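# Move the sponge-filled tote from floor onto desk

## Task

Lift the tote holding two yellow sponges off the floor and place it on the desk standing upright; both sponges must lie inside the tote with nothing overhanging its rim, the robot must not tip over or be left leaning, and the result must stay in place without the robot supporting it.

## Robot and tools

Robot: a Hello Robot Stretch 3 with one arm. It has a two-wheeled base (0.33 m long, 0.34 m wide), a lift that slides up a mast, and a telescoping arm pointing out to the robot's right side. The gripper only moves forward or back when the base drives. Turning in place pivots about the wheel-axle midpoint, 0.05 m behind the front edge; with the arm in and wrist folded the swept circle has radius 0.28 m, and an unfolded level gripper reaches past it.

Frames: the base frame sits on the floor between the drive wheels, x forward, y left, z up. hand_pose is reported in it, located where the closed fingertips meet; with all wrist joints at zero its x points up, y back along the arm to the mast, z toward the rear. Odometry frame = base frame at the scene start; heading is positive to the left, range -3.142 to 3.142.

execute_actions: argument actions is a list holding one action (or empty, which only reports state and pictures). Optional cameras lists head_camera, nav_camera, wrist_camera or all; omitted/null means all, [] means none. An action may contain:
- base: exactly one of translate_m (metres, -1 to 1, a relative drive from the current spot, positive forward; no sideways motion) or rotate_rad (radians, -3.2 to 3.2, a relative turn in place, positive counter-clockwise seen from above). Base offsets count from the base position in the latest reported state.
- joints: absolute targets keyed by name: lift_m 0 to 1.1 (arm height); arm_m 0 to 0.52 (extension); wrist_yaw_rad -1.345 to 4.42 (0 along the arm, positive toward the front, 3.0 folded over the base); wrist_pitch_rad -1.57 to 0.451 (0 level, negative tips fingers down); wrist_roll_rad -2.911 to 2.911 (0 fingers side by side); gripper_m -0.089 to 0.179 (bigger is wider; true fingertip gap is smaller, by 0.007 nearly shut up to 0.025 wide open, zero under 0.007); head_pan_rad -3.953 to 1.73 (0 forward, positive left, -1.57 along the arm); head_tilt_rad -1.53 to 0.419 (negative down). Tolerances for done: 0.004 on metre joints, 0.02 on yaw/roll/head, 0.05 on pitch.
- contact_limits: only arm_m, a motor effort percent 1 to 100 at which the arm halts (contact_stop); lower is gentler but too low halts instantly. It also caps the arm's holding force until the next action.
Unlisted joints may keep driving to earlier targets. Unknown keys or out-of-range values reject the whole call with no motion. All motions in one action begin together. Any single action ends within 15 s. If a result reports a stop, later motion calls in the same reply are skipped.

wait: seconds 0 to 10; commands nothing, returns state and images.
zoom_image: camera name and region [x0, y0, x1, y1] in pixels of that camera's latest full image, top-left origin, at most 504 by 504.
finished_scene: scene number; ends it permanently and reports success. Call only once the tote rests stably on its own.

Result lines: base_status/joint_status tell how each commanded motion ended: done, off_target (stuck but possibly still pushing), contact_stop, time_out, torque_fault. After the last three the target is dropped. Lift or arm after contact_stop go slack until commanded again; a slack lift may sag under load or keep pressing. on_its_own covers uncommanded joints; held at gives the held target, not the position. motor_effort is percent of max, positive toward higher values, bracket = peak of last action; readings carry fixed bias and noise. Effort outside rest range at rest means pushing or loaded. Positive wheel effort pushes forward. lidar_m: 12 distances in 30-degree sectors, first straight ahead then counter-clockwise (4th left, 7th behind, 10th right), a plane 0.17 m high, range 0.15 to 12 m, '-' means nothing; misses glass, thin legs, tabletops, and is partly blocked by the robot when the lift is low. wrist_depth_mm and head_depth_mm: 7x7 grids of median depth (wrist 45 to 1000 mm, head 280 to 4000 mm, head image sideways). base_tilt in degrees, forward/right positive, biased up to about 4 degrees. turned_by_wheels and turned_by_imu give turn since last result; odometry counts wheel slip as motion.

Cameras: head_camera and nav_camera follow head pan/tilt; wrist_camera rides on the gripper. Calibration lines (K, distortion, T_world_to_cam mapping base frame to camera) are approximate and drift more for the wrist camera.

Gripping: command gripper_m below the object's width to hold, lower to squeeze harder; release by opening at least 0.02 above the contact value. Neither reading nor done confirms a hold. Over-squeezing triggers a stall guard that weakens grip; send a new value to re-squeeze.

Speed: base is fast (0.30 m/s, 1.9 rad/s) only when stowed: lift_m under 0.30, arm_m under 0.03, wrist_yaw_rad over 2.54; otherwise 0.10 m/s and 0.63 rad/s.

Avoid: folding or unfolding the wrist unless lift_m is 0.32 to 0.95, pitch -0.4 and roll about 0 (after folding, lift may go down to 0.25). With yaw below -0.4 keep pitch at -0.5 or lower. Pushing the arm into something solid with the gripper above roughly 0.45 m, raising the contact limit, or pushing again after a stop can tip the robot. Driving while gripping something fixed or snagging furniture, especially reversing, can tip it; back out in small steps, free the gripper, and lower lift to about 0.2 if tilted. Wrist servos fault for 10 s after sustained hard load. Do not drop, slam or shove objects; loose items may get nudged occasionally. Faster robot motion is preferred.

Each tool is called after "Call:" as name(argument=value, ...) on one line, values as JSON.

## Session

Call:
execute_actions(actions=[])

Scene clock: 0.00 s.
base_odometry: x=+0.000 y=+0.000 heading=+0.000 (m, m, rad; odometry frame)
turned_by_wheels: +0.000 (rad since the last result)
turned_by_imu: +0.000 (rad since the last result)
base_tilt: forward=+0.0 right=-1.2 (deg)
lidar_m: 1.77 1.64 1.66 1.55 2.43 2.46 2.24 1.90 2.15 1.65 1.29 1.29
head_depth_mm: 1897 1992 1981 1975 1998 1977 1974 / 1931 2197 2182 2208 2201 2214 2138 / 1942 2135 2148 2141 2156 2116 2097 / 1909 1940 1936 1919 1934 1926 1924 / 1808 1804 1805 1797 1795 1806 1795 / 1701 1683 1696 1689 1695 1674 1671 / 1603 1575 1579 1590 1573 1586 1565
base_status: not commanded
joint_positions: lift_m=+0.520 arm_m=+0.003 wrist_yaw_rad=+2.866 wrist_pitch_rad=-0.408 wrist_roll_rad=-0.019 gripper_m=+0.037 head_pan_rad=+0.011 head_tilt_rad=+0.006
joint_status: not commanded
motor_effort: left_wheel=+0 right_wheel=+1 lift_m=+44 arm_m=+0 wrist_yaw_rad=+0 wrist_pitch_rad=+4 wrist_roll_rad=+0 gripper_m=+0 head_pan_rad=+0 head_tilt_rad=+1 (%)
hand_pose: x=+0.0401 y=+0.0696 z=+0.5353 quat_wxyz=(+0.237, +0.699, +0.049, +0.673) (m; base frame)
wrist_depth_mm: - - - - - - - / - - - - - - - / - - - - - - - / - - - - - - - / 970 - 937 917 892 880 853 / 809 801 - 781 725 752 728 / 700 688 701 673 670 660 642
pictures: head_camera (sideways: a quarter turn clockwise sets it upright), nav_camera (sideways: a quarter turn counterclockwise sets it upright), wrist_camera
camera_calibration (this result's frames):
head_camera: T_world_to_cam=[[0.00646291, 0.00614959, -0.99996, 1.3212], [-0.0492796, 0.998768, 0.00582376, -0.0013055], [0.998764, 0.04924, 0.006758, -0.0521774], [0, 0, 0, 1]] pos_world=[0.0435097, -0.00425173, 1.32151]
nav_camera: T_world_to_cam=[[-0.0310803, -0.0261225, 0.999175, -1.25662], [-0.0376208, -0.998919, -0.0272861, 0.088386], [0.998809, -0.0384378, 0.030064, -0.0830078], [0, 0, 0, 1]] pos_world=[0.0471779, 0.0522738, 1.26049]
wrist_camera: T_world_to_cam=[[0.970426, -0.238848, -0.0349924, 0.0113889], [-0.166932, -0.559273, -0.812002, 0.505551], [0.174375, 0.79383, -0.582605, 0.413398], [0, 0, 0, 1]] pos_world=[0.00125451, -0.0427059, 0.651755]
Images, in order (width x height): head_camera 896x504, nav_camera 672x504, wrist_camera 644x364.

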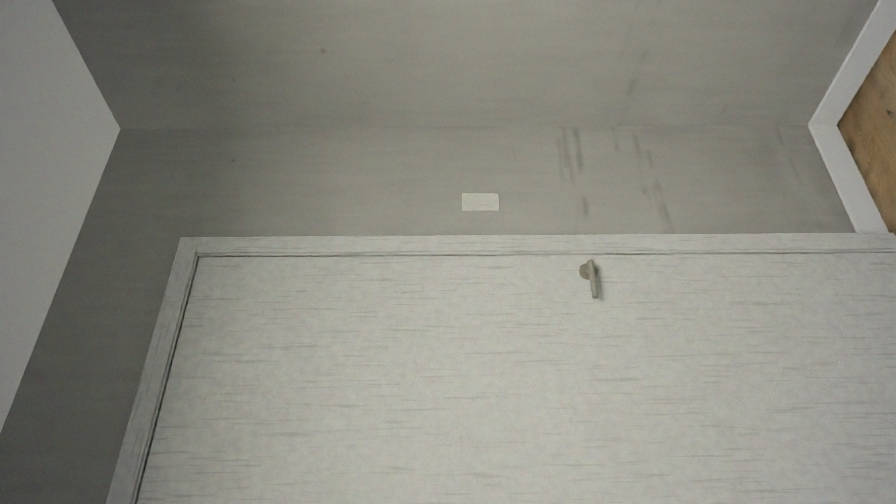

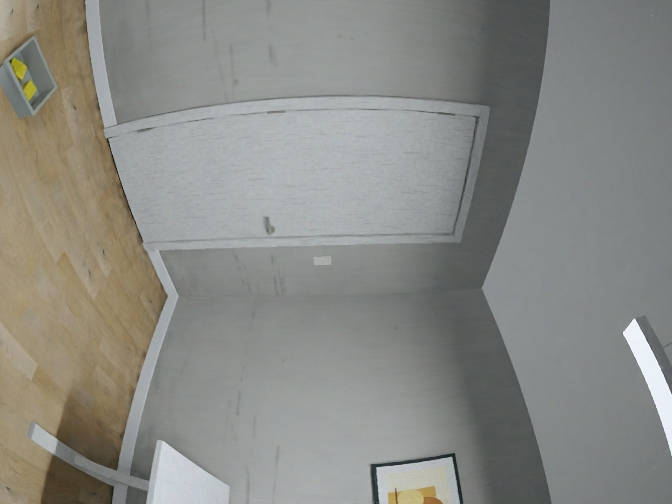

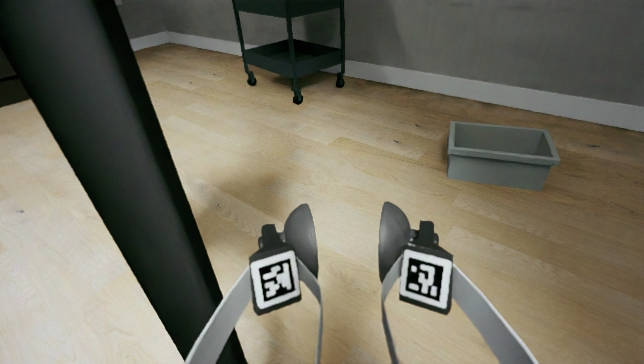

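Call:
execute_actions(actions=[{"joints": {"head_pan_rad": 0.77, "head_tilt_rad": -0.85}}], cameras=["head_camera", "nav_camera"])

Call:
execute_actions(actions=[{"joints": {"head_pan_rad": -1.2, "head_tilt_rad": -0.5}}], cameras=["head_camera", "nav_camera"])

Scene clock: 2.77 s.
base_odometry: x=+0.000 y=+0.000 heading=+0.000 (m, m, rad; odometry frame)
turned_by_wheels: +0.000 (rad since the last result)
turned_by_imu: +0.001 (rad since the last result)
base_tilt: forward=+0.0 right=-1.2 (deg)
lidar_m: 1.77 1.64 1.65 1.55 2.43 2.45 2.23 1.90 2.14 1.64 1.29 1.29
head_depth_mm: 1422 1633 1864 1692 1443 1263 1123 / 1426 1630 1883 1697 1450 1261 1126 / 1453 1671 1894 1656 1459 1274 1132 / 1447 1678 1950 1621 1468 1280 1132 / 1483 1712 1930 1715 1462 1271 1139 / 1495 1717 1943 1708 1479 1285 1141 / 1511 1758 1980 1738 1476 1301 1137
base_status: not commanded
joint_positions: lift_m=+0.520 arm_m=+0.003 wrist_yaw_rad=+2.866 wrist_pitch_rad=-0.408 wrist_roll_rad=-0.019 gripper_m=+0.037 head_pan_rad=+0.763 head_tilt_rad=-0.839
joint_status: all done
motor_effort: left_wheel=-1(0) right_wheel=+1(0) lift_m=+43(44) arm_m=+0(1) wrist_yaw_rad=+0(1) wrist_pitch_rad=+4(4) wrist_roll_rad=+0(0) gripper_m=+0(0) head_pan_rad=+3(25) head_tilt_rad=-4(31) (%)
hand_pose: x=+0.0401 y=+0.0696 z=+0.5353 quat_wxyz=(+0.237, +0.699, +0.049, +0.673) (m; base frame)
wrist_depth_mm: - - - - - - - / - - - - - - - / - - - - - - - / - - - - - - - / 953 - 960 896 939 886 876 / 816 815 - 768 732 773 740 / 708 700 687 667 659 655 651
pictures: head_camera (sideways: a quarter turn clockwise sets it upright), nav_camera (sideways: a quarter turn counterclockwise sets it upright)
camera_calibration (this result's frames):
head_camera: T_world_to_cam=[[-0.541867, -0.509478, -0.66844, 0.891967], [-0.705831, 0.707619, 0.0328375, -0.0324468], [0.456271, 0.489599, -0.743041, 0.926856], [0, 0, 0, 1]] pos_world=[0.0375276, 0.0236095, 1.28598]
nav_camera: T_world_to_cam=[[0.543152, 0.48344, 0.686493, -0.85206], [0.652008, -0.758, 0.0179284, 0.0253095], [0.529029, 0.437861, -0.726916, 0.904954], [0, 0, 0, 1]] pos_world=[-0.0324508, 0.0348601, 1.2423]
Images, in order (width x height): head_camera 896x504, nav_camera 672x504.

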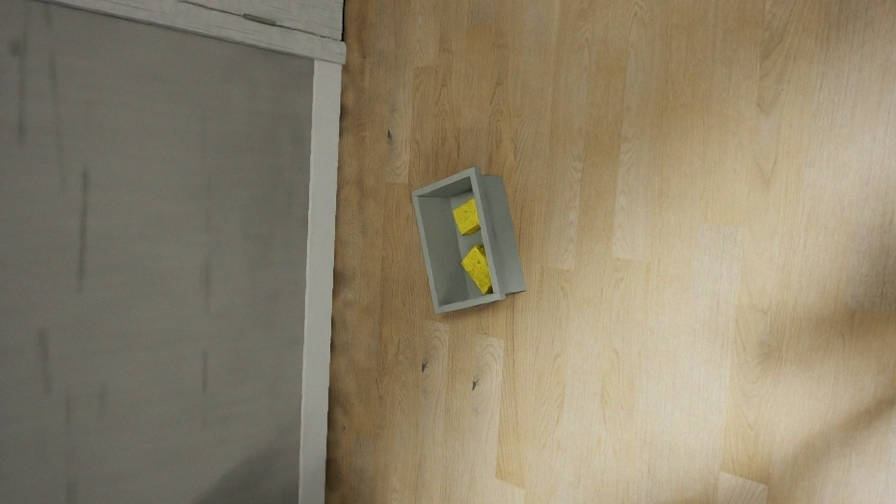

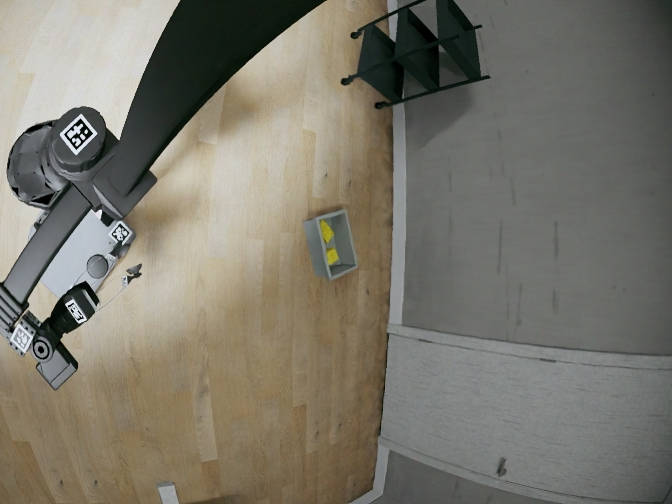

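Scene clock: 4.27 s.
base_odometry: x=+0.000 y=+0.000 heading=+0.000 (m, m, rad; odometry frame)
turned_by_wheels: +0.000 (rad since the last result)
turned_by_imu: +0.000 (rad since the last result)
base_tilt: forward=+0.0 right=-1.1 (deg)
lidar_m: 1.77 1.64 1.65 1.55 2.43 2.45 2.24 1.91 2.15 1.64 1.29 1.29
head_depth_mm: 1627 1761 1713 1343 1927 1551 1290 / 1577 1723 1725 1275 1936 1562 1298 / 1535 1678 1747 1275 1955 1566 1310 / 1504 1626 1715 1233 1964 1564 1304 / 1450 1575 1670 1185 1971 1575 1312 / 1425 1541 1639 1181 1964 1578 1316 / 1377 1504 1598 1188 1588 1572 1314
base_status: not commanded
joint_positions: lift_m=+0.520 arm_m=+0.003 wrist_yaw_rad=+2.866 wrist_pitch_rad=-0.408 wrist_roll_rad=-0.019 gripper_m=+0.037 head_pan_rad=-1.193 head_tilt_rad=-0.507
joint_status: all done
motor_effort: left_wheel=+0(0) right_wheel=+1(1) lift_m=+43(44) arm_m=+0(0) wrist_yaw_rad=+1(1) wrist_pitch_rad=+4(4) wrist_roll_rad=+0(0) gripper_m=+0(0) head_pan_rad=-3(29) head_tilt_rad=+3(21) (%)
hand_pose: x=+0.0401 y=+0.0696 z=+0.5353 quat_wxyz=(+0.237, +0.699, +0.049, +0.673) (m; base frame)
wrist_depth_mm: - - - - - - - / - - - - - - - / - - - - - - - / - - - - - - - / 985 - 930 899 908 869 888 / 816 789 - 778 723 759 741 / 696 693 683 669 657 652 649
pictures: head_camera (sideways: a quarter turn clockwise sets it upright), nav_camera (sideways: a quarter turn counterclockwise sets it upright)
camera_calibration (this result's frames):
head_camera: T_world_to_cam=[[-0.173628, 0.453681, -0.874086, 1.15778], [0.917287, 0.397496, 0.0241046, -0.030991], [0.358382, -0.797603, -0.485172, 0.592004], [0, 0, 0, 1]] pos_world=[0.0172881, -0.0407615, 1.29997]
nav_camera: T_world_to_cam=[[0.147185, -0.440503, 0.885604, -1.10921], [-0.948401, -0.317075, -0.0000919827, 0.0585288], [0.280843, -0.839894, -0.464442, 0.565015], [0, 0, 0, 1]] pos_world=[0.0600873, 0.00450193, 1.24474]
Images, in order (width x height): head_camera 896x504, nav_camera 672x504.

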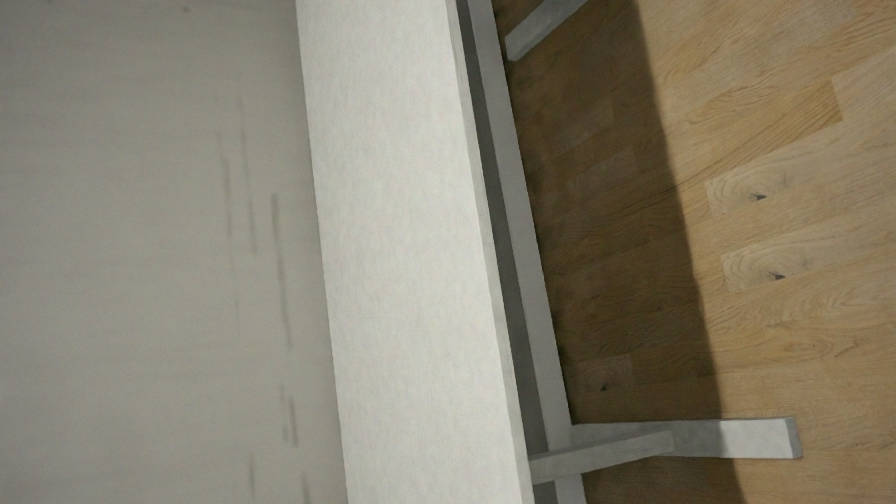

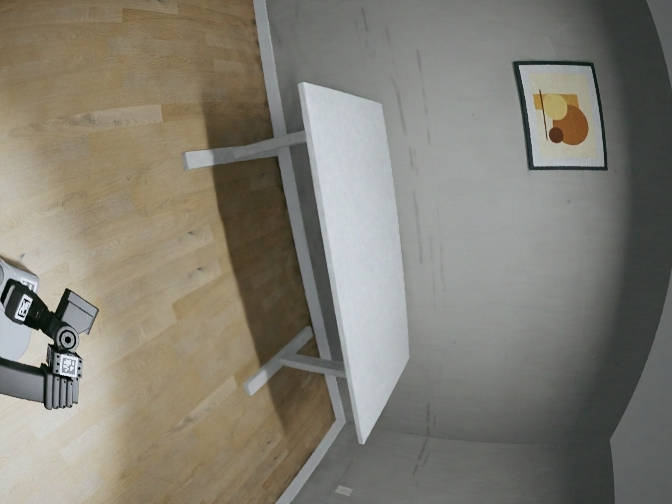

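Call:
execute_actions(actions=[{"base": {"rotate_rad": 0.392}, "joints": {"wrist_yaw_rad": 1.9}}], cameras=[])

Call:
execute_actions(actions=[{"base": {"translate_m": 0.377}, "joints": {"wrist_yaw_rad": 0.0}}], cameras=[])

Call:
execute_actions(actions=[{"base": {"rotate_rad": 2.18}, "joints": {"wrist_pitch_rad": -1.25, "wrist_roll_rad": 1.57, "arm_m": 0.40, "lift_m": 0.36, "gripper_m": 0.08, "head_pan_rad": -1.57, "head_tilt_rad": -1.0}}])

Scene clock: 37.73 s.
base_odometry: x=+0.000 y=+0.000 heading=+0.392 (m, m, rad; odometry frame)
turned_by_wheels: +0.392 (rad since the last result)
turned_by_imu: +0.399 (rad since the last result)
base_tilt: forward=+0.0 right=-1.2 (deg)
lidar_m: 1.64 1.64 1.55 2.43 2.43 2.23 1.90 2.13 1.64 1.72 1.29 1.89
head_depth_mm: 1402 1535 1600 1154 1945 1543 1292 / 1424 1544 1627 1159 1943 1563 1298 / 1437 1573 1635 1169 1947 1566 1302 / 1458 1590 1675 1230 1812 1574 1311 / 1468 1602 1772 1367 1969 1576 1306 / 1501 1617 1808 1976 1972 1578 1314 / 1511 1646 1818 2046 1977 1570 1316
base_status: done
joint_positions: lift_m=+0.520 arm_m=+0.003 wrist_yaw_rad=+1.904 wrist_pitch_rad=-0.408 wrist_roll_rad=-0.019 gripper_m=+0.037 head_pan_rad=-1.193 head_tilt_rad=-0.507
joint_status: all done
motor_effort: left_wheel=-2(5) right_wheel=+3(5) lift_m=+44(43) arm_m=+0(0) wrist_yaw_rad=-4(5) wrist_pitch_rad=+4(4) wrist_roll_rad=+0(0) gripper_m=+0(0) head_pan_rad=-2(3) head_tilt_rad=+3(3) (%)
hand_pose: x=+0.1919 y=-0.0739 z=+0.5353 quat_wxyz=(+0.522, +0.642, -0.280, +0.487) (m; base frame)
wrist_depth_mm: - - - - - - - / - - - - - - - / - - - - - - - / - - - - - - - / 969 961 933 916 927 885 864 / 831 806 813 772 728 755 737 / 698 711 679 672 663 651 641
pictures: none
No camera images: the call's "cameras" was empty. Leave "cameras" out to get every camera's image.

Scene clock: 42.47 s.
base_odometry: x=+0.348 y=+0.144 heading=+0.392 (m, m, rad; odometry frame)
turned_by_wheels: +0.000 (rad since the last result)
turned_by_imu: +0.001 (rad since the last result)
base_tilt: forward=+0.0 right=-1.2 (deg)
lidar_m: 1.27 1.27 1.39 1.57 2.54 2.59 2.28 2.50 1.84 1.20 1.62 1.47
head_depth_mm: 1316 1433 1525 1148 1741 1543 1297 / 1335 1455 1560 1212 1762 1521 1300 / 1352 1466 1611 1780 1906 1565 1302 / 1376 1493 1648 1812 1952 1574 1310 / 1387 1505 1658 1829 1949 1566 1318 / 1405 1531 1684 1855 1994 1589 1316 / 1414 1554 1708 1894 2008 1578 1316
base_status: done
joint_positions: lift_m=+0.520 arm_m=+0.003 wrist_yaw_rad=+0.003 wrist_pitch_rad=-0.408 wrist_roll_rad=-0.019 gripper_m=+0.037 head_pan_rad=-1.193 head_tilt_rad=-0.507
joint_status: all done
motor_effort: left_wheel=-2(3) right_wheel=+1(5) lift_m=+43(43) arm_m=+0(1) wrist_yaw_rad=-3(5) wrist_pitch_rad=+4(4) wrist_roll_rad=-1(0) gripper_m=+0(1) head_pan_rad=-2(3) head_tilt_rad=+3(3) (%)
hand_pose: x=-0.0208 y=-0.3731 z=+0.5353 quat_wxyz=(+0.699, +0.146, -0.685, -0.141) (m; base frame)
wrist_depth_mm: - - - - - - - / - - - - - - - / - - - - - - - / - - - - - - - / 954 967 965 899 931 899 860 / 821 783 789 784 744 755 742 / 714 684 687 675 654 661 655
pictures: none
No camera images: the call's "cameras" was empty. Leave "cameras" out to get every camera's image.

Scene clock: 46.87 s.
base_odometry: x=+0.348 y=+0.144 heading=+2.572 (m, m, rad; odometry frame)
turned_by_wheels: +2.180 (rad since the last result)
turned_by_imu: +2.216 (rad since the last result)
base_tilt: forward=+0.0 right=-1.2 (deg)
lidar_m: 2.55 2.60 2.28 2.52 1.78 1.19 1.63 1.38 1.27 1.28 1.39 2.53
head_depth_mm: 1154 1353 1583 1496 1328 1204 1107 / 1204 1413 1632 1515 1333 1213 - / 1246 1479 1679 1572 1327 1212 - / 1295 1541 1725 1473 1331 1218 1119 / 1350 1632 1737 1522 1355 1220 1111 / 1410 1717 1754 1526 1360 1232 1116 / 1478 1769 1749 1537 1370 1230 1116
base_status: done
joint_positions: lift_m=+0.361 arm_m=+0.400 wrist_yaw_rad=+0.002 wrist_pitch_rad=-1.246 wrist_roll_rad=+1.569 gripper_m=+0.080 head_pan_rad=-1.563 head_tilt_rad=-0.988
joint_status: all done
motor_effort: left_wheel=-2(5) right_wheel=+1(6) lift_m=+17(35) arm_m=+2(3) wrist_yaw_rad=-3(4) wrist_pitch_rad=-2(3) wrist_roll_rad=+1(4) gripper_m=+0(92) head_pan_rad=-3(20) head_tilt_rad=-4(25) (%)
hand_pose: x=-0.0214 y=-0.6033 z=+0.2488 quat_wxyz=(+0.002, +0.001, -0.812, -0.584) (m; base frame)
wrist_depth_mm: 531 480 332 279 355 330 304 / 563 501 387 358 369 337 311 / 590 519 390 372 376 345 319 / 626 538 411 401 390 356 327 / 646 565 381 398 416 367 338 / 677 596 - 356 422 368 346 / 716 639 536 474 436 394 355
pictures: head_camera (sideways: a quarter turn clockwise sets it upright), nav_camera (sideways: a quarter turn counterclockwise sets it upright), wrist_camera
camera_calibration (this result's frames):
head_camera: T_world_to_cam=[[-0.000255148, 0.834605, -0.550849, 0.735454], [0.999081, 0.0238267, 0.0356376, -0.0464857], [0.0428682, -0.550333, -0.833844, 1.04744], [0, 0, 0, 1]] pos_world=[0.00172861, -0.0362642, 1.28018]
nav_camera: T_world_to_cam=[[-0.0195639, -0.820557, 0.57123, -0.698447], [-0.998811, 0.0415601, 0.0254919, 0.0255369], [-0.0446579, -0.570052, -0.820394, 1.03], [0, 0, 0, 1]] pos_world=[0.05784, 0.0129785, 1.24333]
wrist_camera: T_world_to_cam=[[0.0338818, 0.931951, -0.360999, 0.667745], [0.976909, 0.0453583, 0.208785, 0.0216137], [0.210952, -0.359737, -0.908894, 0.177424], [0, 0, 0, 1]] pos_world=[-0.081167, -0.55946, 0.397803]
Images, in order (width x height): head_camera 896x504, nav_camera 672x504, wrist_camera 644x364.

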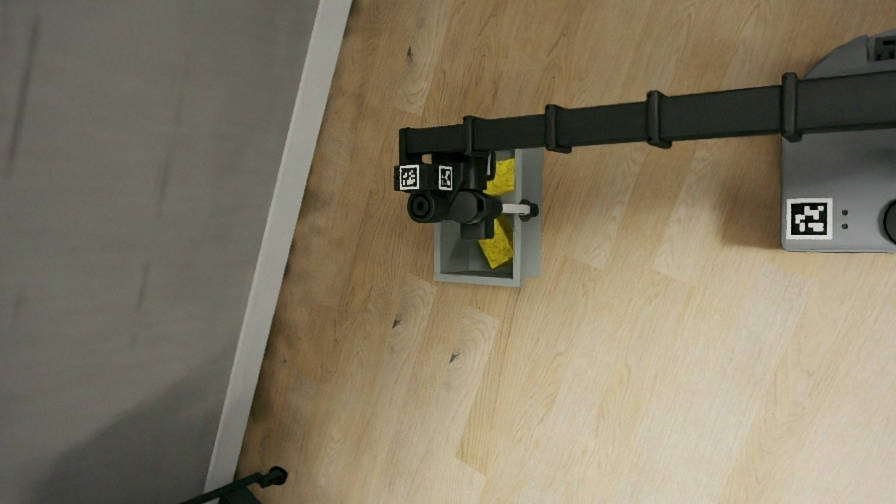

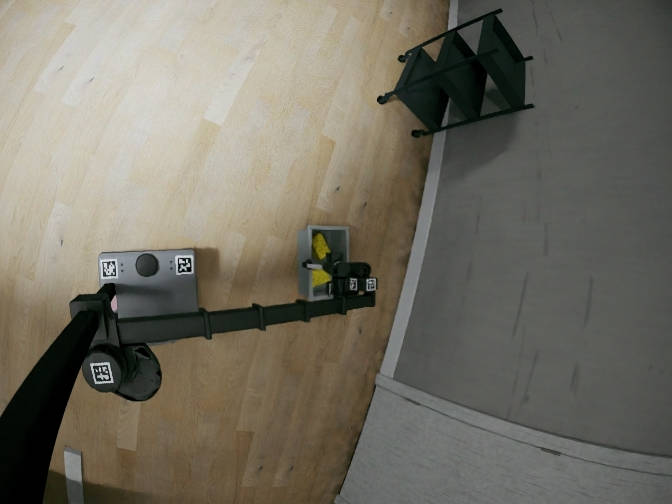

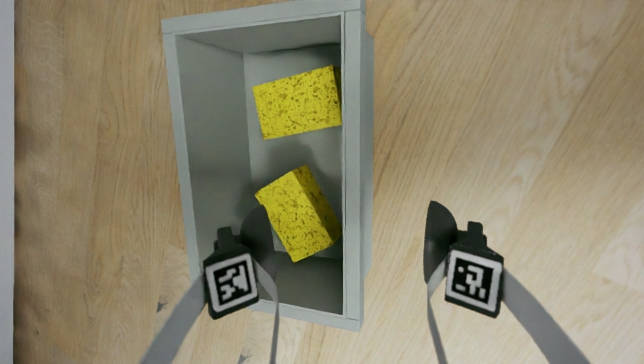

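Call:
execute_actions(actions=[{"joints": {"arm_m": 0.446, "lift_m": 0.26, "gripper_m": 0.09}}], cameras=["head_camera", "wrist_camera"])

Scene clock: 56.97 s.
base_odometry: x=+0.348 y=+0.144 heading=+2.572 (m, m, rad; odometry frame)
turned_by_wheels: +0.000 (rad since the last result)
turned_by_imu: +0.001 (rad since the last result)
base_tilt: forward=+0.0 right=-1.1 (deg)
lidar_m: 2.55 2.60 2.28 2.51 1.79 1.19 1.63 1.38 1.27 1.28 1.40 2.53
head_depth_mm: 1154 1354 1588 1496 1333 1205 1109 / 1204 1406 1638 1494 1344 1207 - / 1250 1473 1675 1565 1325 1207 - / 1299 1539 1717 1464 1326 1215 1122 / 1351 1617 1734 1521 1355 1220 1113 / 1408 1711 1738 1533 1360 1227 1115 / 1482 1776 1753 1549 1361 1225 1114
base_status: not commanded
joint_positions: lift_m=+0.261 arm_m=+0.446 wrist_yaw_rad=+0.002 wrist_pitch_rad=-1.247 wrist_roll_rad=+1.569 gripper_m=+0.090 head_pan_rad=-1.563 head_tilt_rad=-0.988
joint_status: all done
motor_effort: left_wheel=-1(1) right_wheel=+2(2) lift_m=+17(16) arm_m=+2(4) wrist_yaw_rad=-2(2) wrist_pitch_rad=-1(2) wrist_roll_rad=+0(1) gripper_m=+1(49) head_pan_rad=-3(3) head_tilt_rad=-5(5) (%)
hand_pose: x=-0.0214 y=-0.6491 z=+0.1488 quat_wxyz=(+0.002, +0.001, -0.812, -0.584) (m; base frame)
wrist_depth_mm: 402 239 296 280 257 244 228 / 419 246 297 255 265 253 234 / 437 259 303 272 274 262 238 / 461 264 338 317 282 268 246 / 489 279 300 298 200 271 253 / 513 444 335 301 305 - 261 / 537 477 290 287 315 294 261
pictures: head_camera (sideways: a quarter turn clockwise sets it upright), wrist_camera
camera_calibration (this result's frames):
head_camera: T_world_to_cam=[[-0.000255048, 0.834605, -0.550849, 0.735454], [0.999081, 0.0238266, 0.0356376, -0.0464856], [0.0428682, -0.550333, -0.833844, 1.04744], [0, 0, 0, 1]] pos_world=[0.00172861, -0.0362642, 1.28018]
wrist_camera: T_world_to_cam=[[0.033882, 0.932256, -0.36021, 0.67437], [0.976909, 0.0451808, 0.208822, 0.0444608], [0.21095, -0.358968, -0.909199, 0.0705571], [0, 0, 0, 1]] pos_world=[-0.0811671, -0.605366, 0.297781]
Images, in order (width x height): head_camera 896x504, wrist_camera 644x364.

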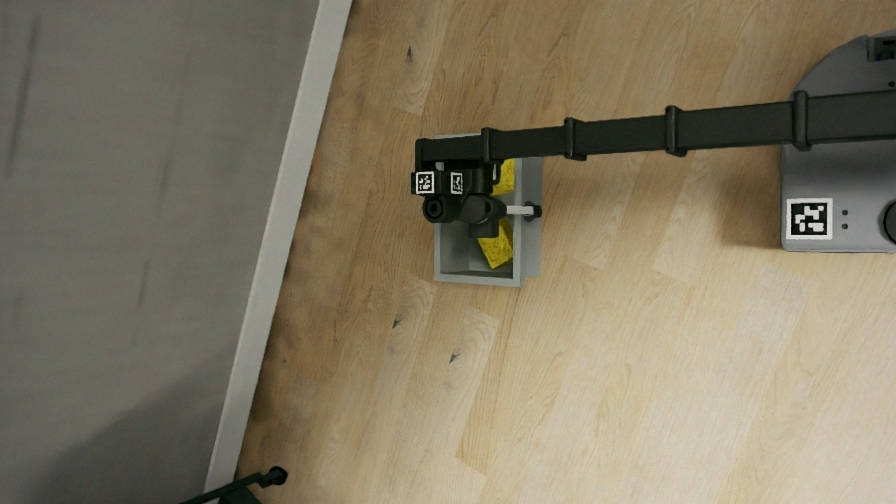

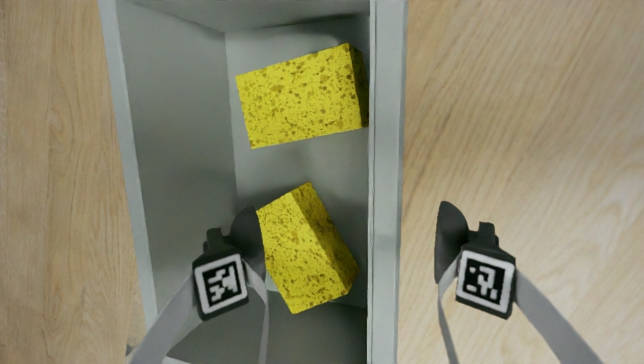

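Call:
execute_actions(actions=[{"joints": {"arm_m": 0.441, "lift_m": 0.166}}], cameras=["head_camera", "wrist_camera"])

Scene clock: 60.23 s.
base_odometry: x=+0.348 y=+0.144 heading=+2.572 (m, m, rad; odometry frame)
turned_by_wheels: +0.000 (rad since the last result)
turned_by_imu: +0.001 (rad since the last result)
base_tilt: forward=+0.0 right=-1.1 (deg)
lidar_m: 2.54 2.59 2.28 2.51 1.78 1.20 1.63 1.38 1.27 1.28 1.39 2.53
head_depth_mm: 1158 1350 1599 1498 1330 1209 1106 / 1200 1410 1647 1492 1340 1216 - / 1247 1468 1673 1554 1326 1213 - / 1301 1545 1709 1468 1329 1213 1117 / 1353 1625 1746 1522 1350 1227 1112 / 1416 1721 1744 1532 1362 1225 1114 / 1486 1769 1753 1547 1366 1227 1116
base_status: not commanded
joint_positions: lift_m=+0.167 arm_m=+0.441 wrist_yaw_rad=+0.002 wrist_pitch_rad=-1.247 wrist_roll_rad=+1.569 gripper_m=+0.090 head_pan_rad=-1.563 head_tilt_rad=-0.988
joint_status: all done
motor_effort: left_wheel=-2(2) right_wheel=+2(1) lift_m=+17(18) arm_m=-3(0) wrist_yaw_rad=-3(2) wrist_pitch_rad=-1(1) wrist_roll_rad=+1(0) gripper_m=+0(0) head_pan_rad=-3(3) head_tilt_rad=-5(4) (%)
hand_pose: x=-0.0214 y=-0.6448 z=+0.0548 quat_wxyz=(+0.002, +0.001, -0.812, -0.584) (m; base frame)
wrist_depth_mm: 192 230 207 84 182 169 156 / 192 213 175 87 188 172 161 / 194 225 182 90 195 177 164 / 196 245 242 93 200 184 169 / 197 247 239 96 208 185 172 / 198 239 208 101 215 - 178 / 200 242 213 104 221 201 181
pictures: head_camera (sideways: a quarter turn clockwise sets it upright), wrist_camera
camera_calibration (this result's frames):
head_camera: T_world_to_cam=[[-0.000255347, 0.834605, -0.550849, 0.735454], [0.999081, 0.0238269, 0.0356376, -0.0464857], [0.0428684, -0.550333, -0.833844, 1.04744], [0, 0, 0, 1]] pos_world=[0.00172862, -0.0362642, 1.28018]
wrist_camera: T_world_to_cam=[[0.0338825, 0.932294, -0.36011, 0.636467], [0.97691, 0.0451578, 0.208827, 0.0638774], [0.21095, -0.35887, -0.909237, -0.0132751], [0, 0, 0, 1]] pos_world=[-0.0811672, -0.601023, 0.203788]
Images, in order (width x height): head_camera 896x504, wrist_camera 644x364.

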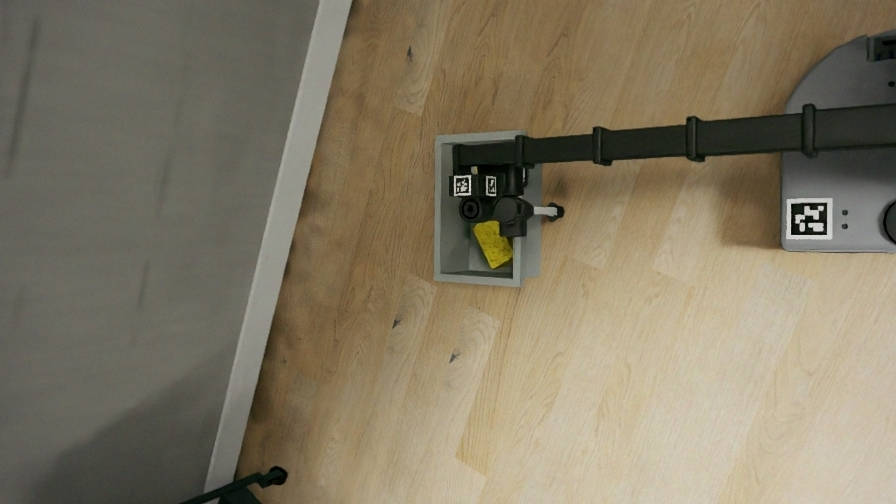

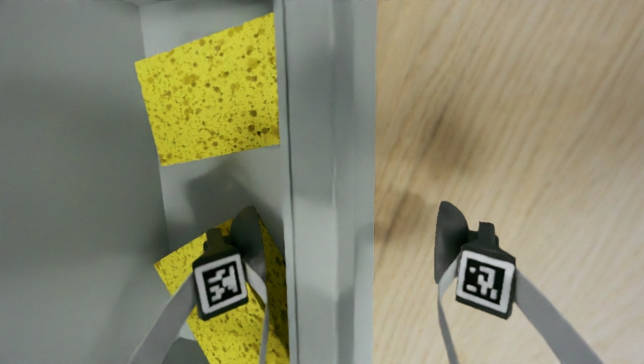

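Call:
execute_actions(actions=[{"joints": {"gripper_m": -0.015}}], cameras=["head_camera", "wrist_camera"])

Call:
execute_actions(actions=[{"joints": {"lift_m": 0.25}}], cameras=["head_camera", "wrist_camera"])

Scene clock: 63.77 s.
base_odometry: x=+0.348 y=+0.144 heading=+2.572 (m, m, rad; odometry frame)
turned_by_wheels: +0.000 (rad since the last result)
turned_by_imu: +0.001 (rad since the last result)
base_tilt: forward=+0.0 right=-1.2 (deg)
lidar_m: 2.54 2.59 2.27 2.51 1.79 1.20 1.63 1.38 1.27 1.28 1.39 2.53
head_depth_mm: 1165 1343 1599 1508 1335 1199 1103 / 1194 1410 1635 1502 1339 1212 - / 1248 1473 1669 1547 1328 1210 - / 1298 1541 1707 1465 1326 1218 1122 / 1353 1620 1726 1517 1361 1226 1110 / 1412 1702 1746 1532 1360 1234 1113 / 1488 1773 1757 1535 1361 1231 1112
base_status: not commanded
joint_positions: lift_m=+0.167 arm_m=+0.441 wrist_yaw_rad=+0.002 wrist_pitch_rad=-1.240 wrist_roll_rad=+1.569 gripper_m=-0.014 head_pan_rad=-1.563 head_tilt_rad=-0.988
joint_status: all done
motor_effort: left_wheel=-2(1) right_wheel=+2(2) lift_m=+17(17) arm_m=-3(3) wrist_yaw_rad=-3(2) wrist_pitch_rad=-3(5) wrist_roll_rad=+0(1) gripper_m=-24(99) head_pan_rad=-3(3) head_tilt_rad=-5(5) (%)
hand_pose: x=-0.0214 y=-0.6464 z=+0.0551 quat_wxyz=(+0.002, +0.001, -0.814, -0.581) (m; base frame)
wrist_depth_mm: 185 227 212 83 179 169 157 / 186 211 175 85 184 173 160 / 188 221 182 88 190 178 164 / 189 234 241 91 197 182 168 / 188 234 229 92 198 188 173 / 189 237 210 96 151 192 178 / 190 240 208 102 218 195 183
pictures: head_camera (sideways: a quarter turn clockwise sets it upright), wrist_camera
camera_calibration (this result's frames):
head_camera: T_world_to_cam=[[-0.000255048, 0.834605, -0.550849, 0.735454], [0.999081, 0.0238266, 0.0356376, -0.0464856], [0.0428682, -0.550333, -0.833844, 1.04744], [0, 0, 0, 1]] pos_world=[0.00172861, -0.0362642, 1.28018]
wrist_camera: T_world_to_cam=[[0.0338894, 0.929936, -0.366156, 0.636931], [0.976907, 0.0465101, 0.20854, 0.0647577], [0.210959, -0.364767, -0.906885, -0.0174507], [0, 0, 0, 1]] pos_world=[-0.0811661, -0.601683, 0.203886]
Images, in order (width x height): head_camera 896x504, wrist_camera 644x364.

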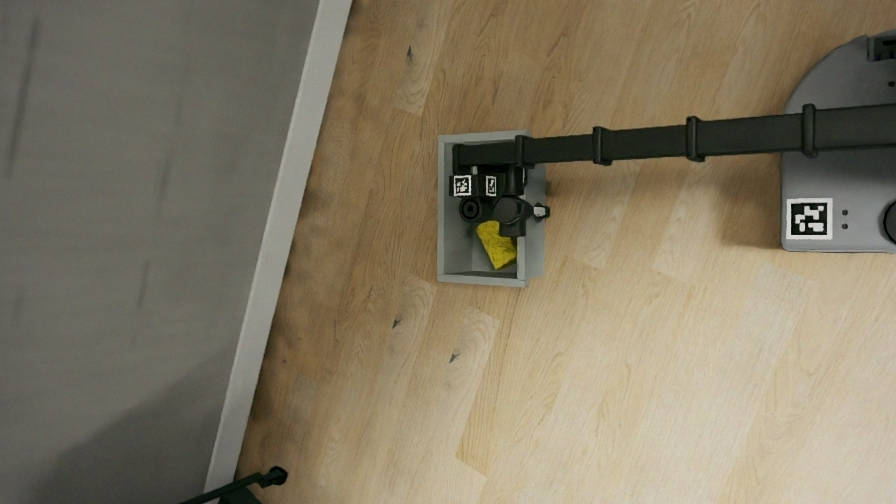

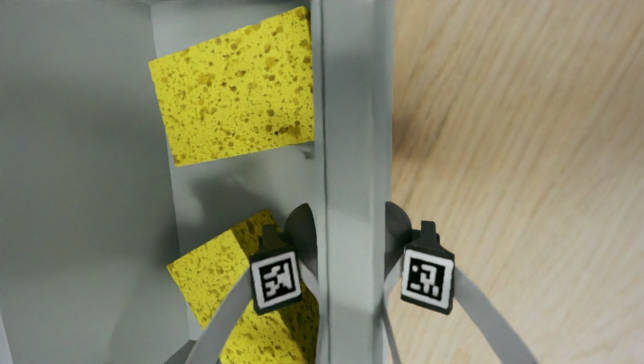

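Scene clock: 65.37 s.
base_odometry: x=+0.348 y=+0.144 heading=+2.572 (m, m, rad; odometry frame)
turned_by_wheels: +0.000 (rad since the last result)
turned_by_imu: +0.000 (rad since the last result)
base_tilt: forward=+0.0 right=-1.1 (deg)
lidar_m: 2.56 2.60 2.27 2.51 1.78 1.20 1.63 1.38 0.67 0.62 1.39 2.53
head_depth_mm: 1156 1352 1605 1490 1325 1202 1102 / 1198 1410 1619 1504 1339 1207 - / 1251 1479 1670 1567 1326 1211 - / 1305 1543 1714 1369 1328 1216 1122 / 1349 1636 1741 1525 1349 1220 1103 / 1413 1715 1739 1531 1352 1222 1114 / 1480 1762 1754 1541 1368 1230 1118
base_status: not commanded
joint_positions: lift_m=+0.249 arm_m=+0.441 wrist_yaw_rad=+0.002 wrist_pitch_rad=-1.273 wrist_roll_rad=+1.569 gripper_m=-0.011 head_pan_rad=-1.563 head_tilt_rad=-0.988
joint_status: all done
motor_effort: left_wheel=-1(2) right_wheel=+2(2) lift_m=+65(66) arm_m=-3(3) wrist_yaw_rad=-2(2) wrist_pitch_rad=+7(8) wrist_roll_rad=+1(0) gripper_m=-25(25) head_pan_rad=-3(3) head_tilt_rad=-5(5) (%)
hand_pose: x=-0.0214 y=-0.6382 z=+0.1357 quat_wxyz=(+0.002, +0.001, -0.804, -0.595) (m; base frame)
wrist_depth_mm: 183 222 227 86 248 238 220 / 186 218 185 87 256 243 226 / 186 226 192 90 263 251 232 / 187 227 256 93 268 257 237 / 186 231 263 94 107 264 243 / 186 231 220 97 109 268 251 / 194 233 217 151 296 286 259
pictures: head_camera (sideways: a quarter turn clockwise sets it upright), wrist_camera
camera_calibration (this result's frames):
head_camera: T_world_to_cam=[[-0.00025507, 0.834608, -0.550844, 0.735448], [0.999081, 0.0238264, 0.0356377, -0.0464858], [0.0428681, -0.550329, -0.833847, 1.04744], [0, 0, 0, 1]] pos_world=[0.00172861, -0.0362641, 1.28018]
wrist_camera: T_world_to_cam=[[0.0338709, 0.94137, -0.335671, 0.661971], [0.976919, 0.0396916, 0.209889, 0.0430526], [0.210906, -0.335033, -0.918298, 0.0791411], [0, 0, 0, 1]] pos_world=[-0.0811719, -0.598354, 0.285844]
Images, in order (width x height): head_camera 896x504, wrist_camera 644x364.

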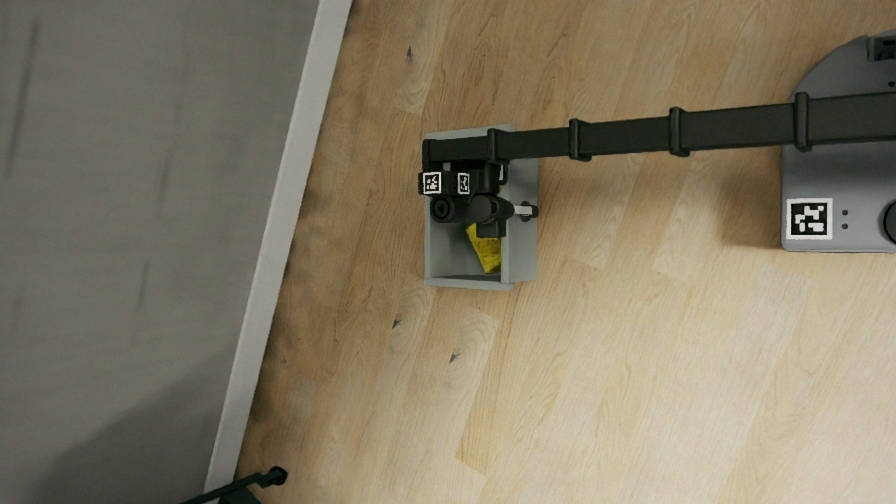

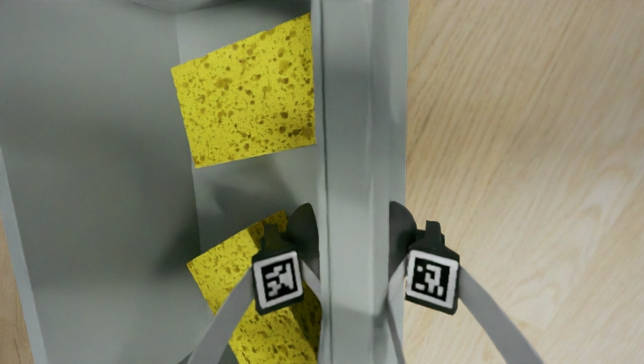

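Call:
execute_actions(actions=[{"joints": {"lift_m": 0.50, "arm_m": 0.08, "head_pan_rad": -1.57, "head_tilt_rad": -1.2}}], cameras=["head_camera", "wrist_camera"])

Scene clock: 71.57 s.
base_odometry: x=+0.348 y=+0.144 heading=+2.572 (m, m, rad; odometry frame)
turned_by_wheels: +0.000 (rad since the last result)
turned_by_imu: +0.002 (rad since the last result)
base_tilt: forward=+0.0 right=-1.2 (deg)
lidar_m: 2.56 2.59 2.28 2.51 1.78 1.19 1.63 1.38 1.27 1.28 1.39 2.54
head_depth_mm: 1308 1521 1444 1339 1247 1167 - / 1370 1557 1455 1004 - - - / 1422 1586 1456 982 1252 - - / 1485 1590 1473 978 1248 1182 1100 / 1547 1616 1481 1341 1259 1180 1117 / 1632 1622 1488 1377 1277 1193 1125 / 1692 1616 1497 1382 1282 1194 1124
base_status: not commanded
joint_positions: lift_m=+0.499 arm_m=+0.080 wrist_yaw_rad=+0.002 wrist_pitch_rad=-1.273 wrist_roll_rad=+1.569 gripper_m=-0.011 head_pan_rad=-1.563 head_tilt_rad=-1.185
joint_status: all done
motor_effort: left_wheel=-1(2) right_wheel=+2(2) lift_m=+65(68) arm_m=-3(3) wrist_yaw_rad=-2(2) wrist_pitch_rad=+7(7) wrist_roll_rad=+1(0) gripper_m=-25(24) head_pan_rad=-3(4) head_tilt_rad=-5(19) (%)
hand_pose: x=-0.0214 y=-0.2772 z=+0.3857 quat_wxyz=(+0.002, +0.001, -0.804, -0.595) (m; base frame)
wrist_depth_mm: 184 221 228 86 464 452 - / 185 217 184 88 478 473 - / 186 225 192 90 492 477 - / 188 226 257 93 502 - - / 191 228 262 94 107 501 464 / 193 230 223 97 109 508 469 / 195 233 217 151 556 544 497
pictures: head_camera (sideways: a quarter turn clockwise sets it upright), wrist_camera
camera_calibration (this result's frames):
head_camera: T_world_to_cam=[[-0.000945789, 0.926477, -0.376351, 0.508162], [0.999136, 0.0165098, 0.0381319, -0.0497238], [0.0415418, -0.37599, -0.925692, 1.1668], [0, 0, 0, 1]] pos_world=[0.0016905, -0.0312746, 1.27324]
wrist_camera: T_world_to_cam=[[0.0338707, 0.941382, -0.335637, 0.40605], [0.976919, 0.0396842, 0.20989, -0.023751], [0.210906, -0.335, -0.91831, 0.429676], [0, 0, 0, 1]] pos_world=[-0.0811719, -0.237365, 0.535847]
Images, in order (width x height): head_camera 896x504, wrist_camera 644x364.

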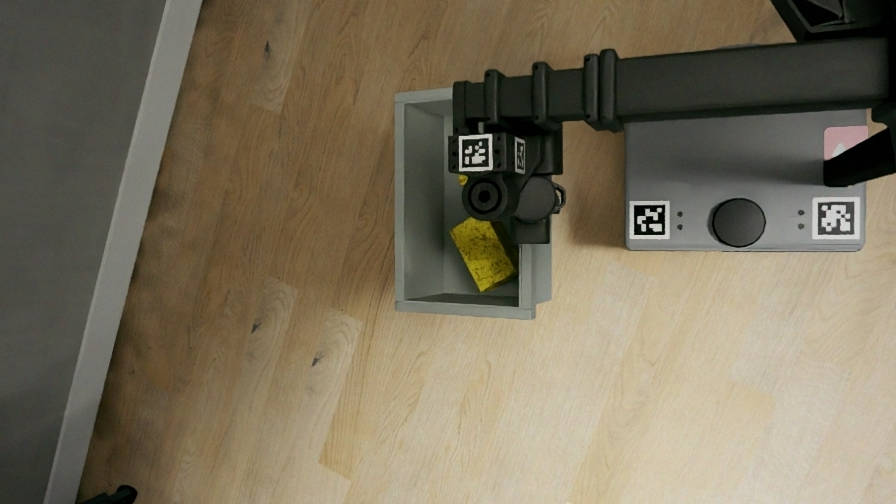

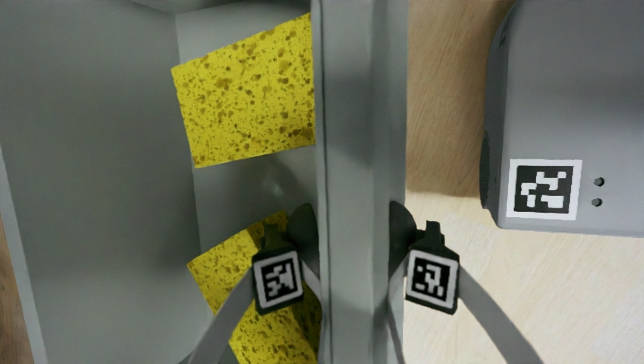

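Call:
execute_actions(actions=[{"base": {"rotate_rad": -1.137}, "joints": {"lift_m": 0.72}}], cameras=["wrist_camera"])

Call:
execute_actions(actions=[{"base": {"translate_m": -0.533}, "joints": {"lift_m": 1.0, "head_pan_rad": -2.0, "head_tilt_rad": -0.8}}])

Scene clock: 76.30 s.
base_odometry: x=+0.348 y=+0.144 heading=+1.435 (m, m, rad; odometry frame)
turned_by_wheels: -1.137 (rad since the last result)
turned_by_imu: -1.154 (rad since the last result)
base_tilt: forward=+0.0 right=-1.2 (deg)
lidar_m: 1.39 1.60 2.53 2.60 2.49 2.50 1.83 1.20 1.62 1.46 1.27 1.27
head_depth_mm: 1725 1585 1479 - - - - / 1742 1582 1509 - 1256 - 1079 / 1745 1587 1491 - 1259 - - / 1734 1604 820 738 1268 1180 1102 / 1662 1605 1472 739 1276 1189 1116 / 1504 1618 1488 1368 1278 1189 1117 / 1373 1585 1492 1379 1281 1192 1118
base_status: done
joint_positions: lift_m=+0.719 arm_m=+0.080 wrist_yaw_rad=+0.002 wrist_pitch_rad=-1.273 wrist_roll_rad=+1.569 gripper_m=-0.011 head_pan_rad=-1.563 head_tilt_rad=-1.185
joint_status: all done
motor_effort: left_wheel=+1(4) right_wheel=-1(4) lift_m=+66(66) arm_m=-3(3) wrist_yaw_rad=-2(2) wrist_pitch_rad=+7(7) wrist_roll_rad=+0(1) gripper_m=-25(24) head_pan_rad=-3(3) head_tilt_rad=-5(6) (%)
hand_pose: x=-0.0214 y=-0.2772 z=+0.6057 quat_wxyz=(+0.001, +0.001, -0.804, -0.595) (m; base frame)
wrist_depth_mm: 182 221 229 85 655 640 - / 184 215 187 88 672 - - / 186 225 192 90 687 - - / 187 228 256 93 717 698 632 / 191 230 261 95 107 686 647 / 192 232 224 97 109 709 663 / 194 235 218 150 766 759 697
pictures: wrist_camera
camera_calibration (this result's frames):
wrist_camera: T_world_to_cam=[[0.0345041, 0.941361, -0.335631, 0.479894], [0.976904, 0.0390915, 0.210071, -0.0702003], [0.210873, -0.335128, -0.918271, 0.631641], [0, 0, 0, 1]] pos_world=[-0.0811755, -0.237329, 0.755832]
Images, in order (width x height): wrist_camera 644x364.

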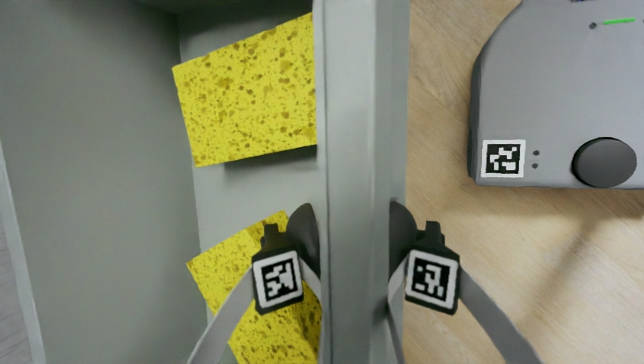

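Scene clock: 82.57 s.
base_odometry: x=+0.276 y=-0.384 heading=+1.435 (m, m, rad; odometry frame)
turned_by_wheels: +0.000 (rad since the last result)
turned_by_imu: +0.003 (rad since the last result)
base_tilt: forward=+0.0 right=-1.2 (deg)
lidar_m: 1.91 2.92 2.91 2.39 2.07 2.12 1.30 1.24 0.81 1.44 1.63 1.63
head_depth_mm: 1041 - - - 1386 1273 1129 / 1073 - - - 1416 1286 1134 / 1091 - - 753 460 1280 1138 / 1133 - - - 431 1247 1148 / 1176 - - - 424 1255 1148 / 1208 - - - - 450 1157 / 1300 - - - - 413 1154
base_status: done
joint_positions: lift_m=+0.999 arm_m=+0.080 wrist_yaw_rad=+0.002 wrist_pitch_rad=-1.273 wrist_roll_rad=+1.569 gripper_m=-0.011 head_pan_rad=-1.993 head_tilt_rad=-0.804
joint_status: all done
motor_effort: left_wheel=+1(2) right_wheel=+0(6) lift_m=+65(68) arm_m=-3(3) wrist_yaw_rad=-2(2) wrist_pitch_rad=+7(7) wrist_roll_rad=+0(0) gripper_m=-25(25) head_pan_rad=-3(22) head_tilt_rad=+1(19) (%)
hand_pose: x=-0.0214 y=-0.2772 z=+0.8857 quat_wxyz=(+0.001, +0.001, -0.804, -0.595) (m; base frame)
wrist_depth_mm: 182 223 226 86 882 867 786 / 185 223 185 88 906 - - / 186 226 191 91 929 - - / 187 227 256 94 959 919 859 / 192 229 260 94 108 947 895 / 193 230 222 98 110 967 922 / 194 233 217 150 - - 909
pictures: head_camera (sideways: a quarter turn clockwise sets it upright), nav_camera (sideways: a quarter turn counterclockwise sets it upright), wrist_camera
camera_calibration (this result's frames):
head_camera: T_world_to_cam=[[0.300374, 0.654047, -0.694261, 0.920476], [0.920754, -0.388825, 0.0320641, -0.0413637], [-0.248974, -0.648875, -0.719009, 0.899905], [0, 0, 0, 1]] pos_world=[-0.014348, -0.0341922, 1.28742]
nav_camera: T_world_to_cam=[[-0.31111, -0.629836, 0.7117, -0.879699], [-0.88914, 0.457352, 0.0160696, 0.0371298], [-0.335619, -0.627802, -0.702299, 0.878213], [0, 0, 0, 1]] pos_world=[0.0540759, -0.0197029, 1.24225]
wrist_camera: T_world_to_cam=[[0.0344988, 0.941362, -0.335631, 0.573873], [0.976904, 0.0390966, 0.21007, -0.12902], [0.210874, -0.335127, -0.918271, 0.888766], [0, 0, 0, 1]] pos_world=[-0.0811754, -0.237329, 1.03584]
Images, in order (width x height): head_camera 896x504, nav_camera 672x504, wrist_camera 644x364.

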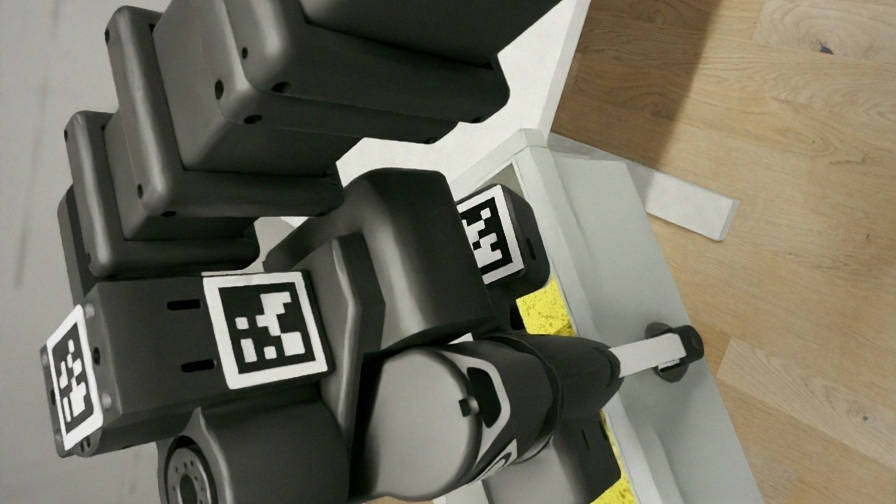

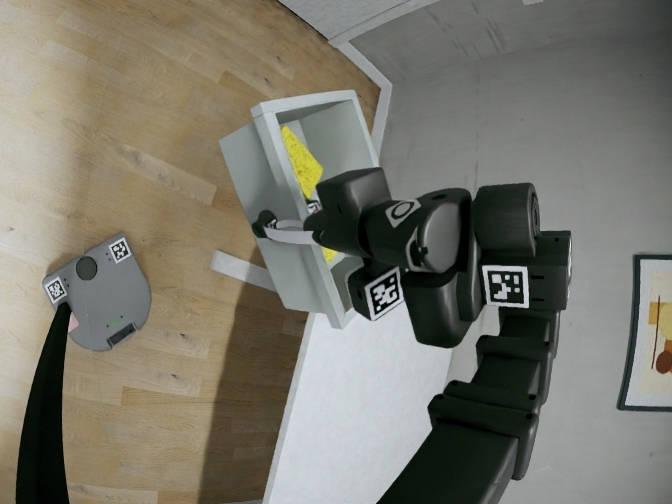

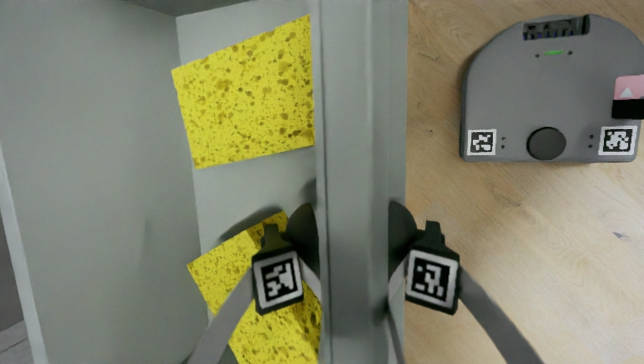

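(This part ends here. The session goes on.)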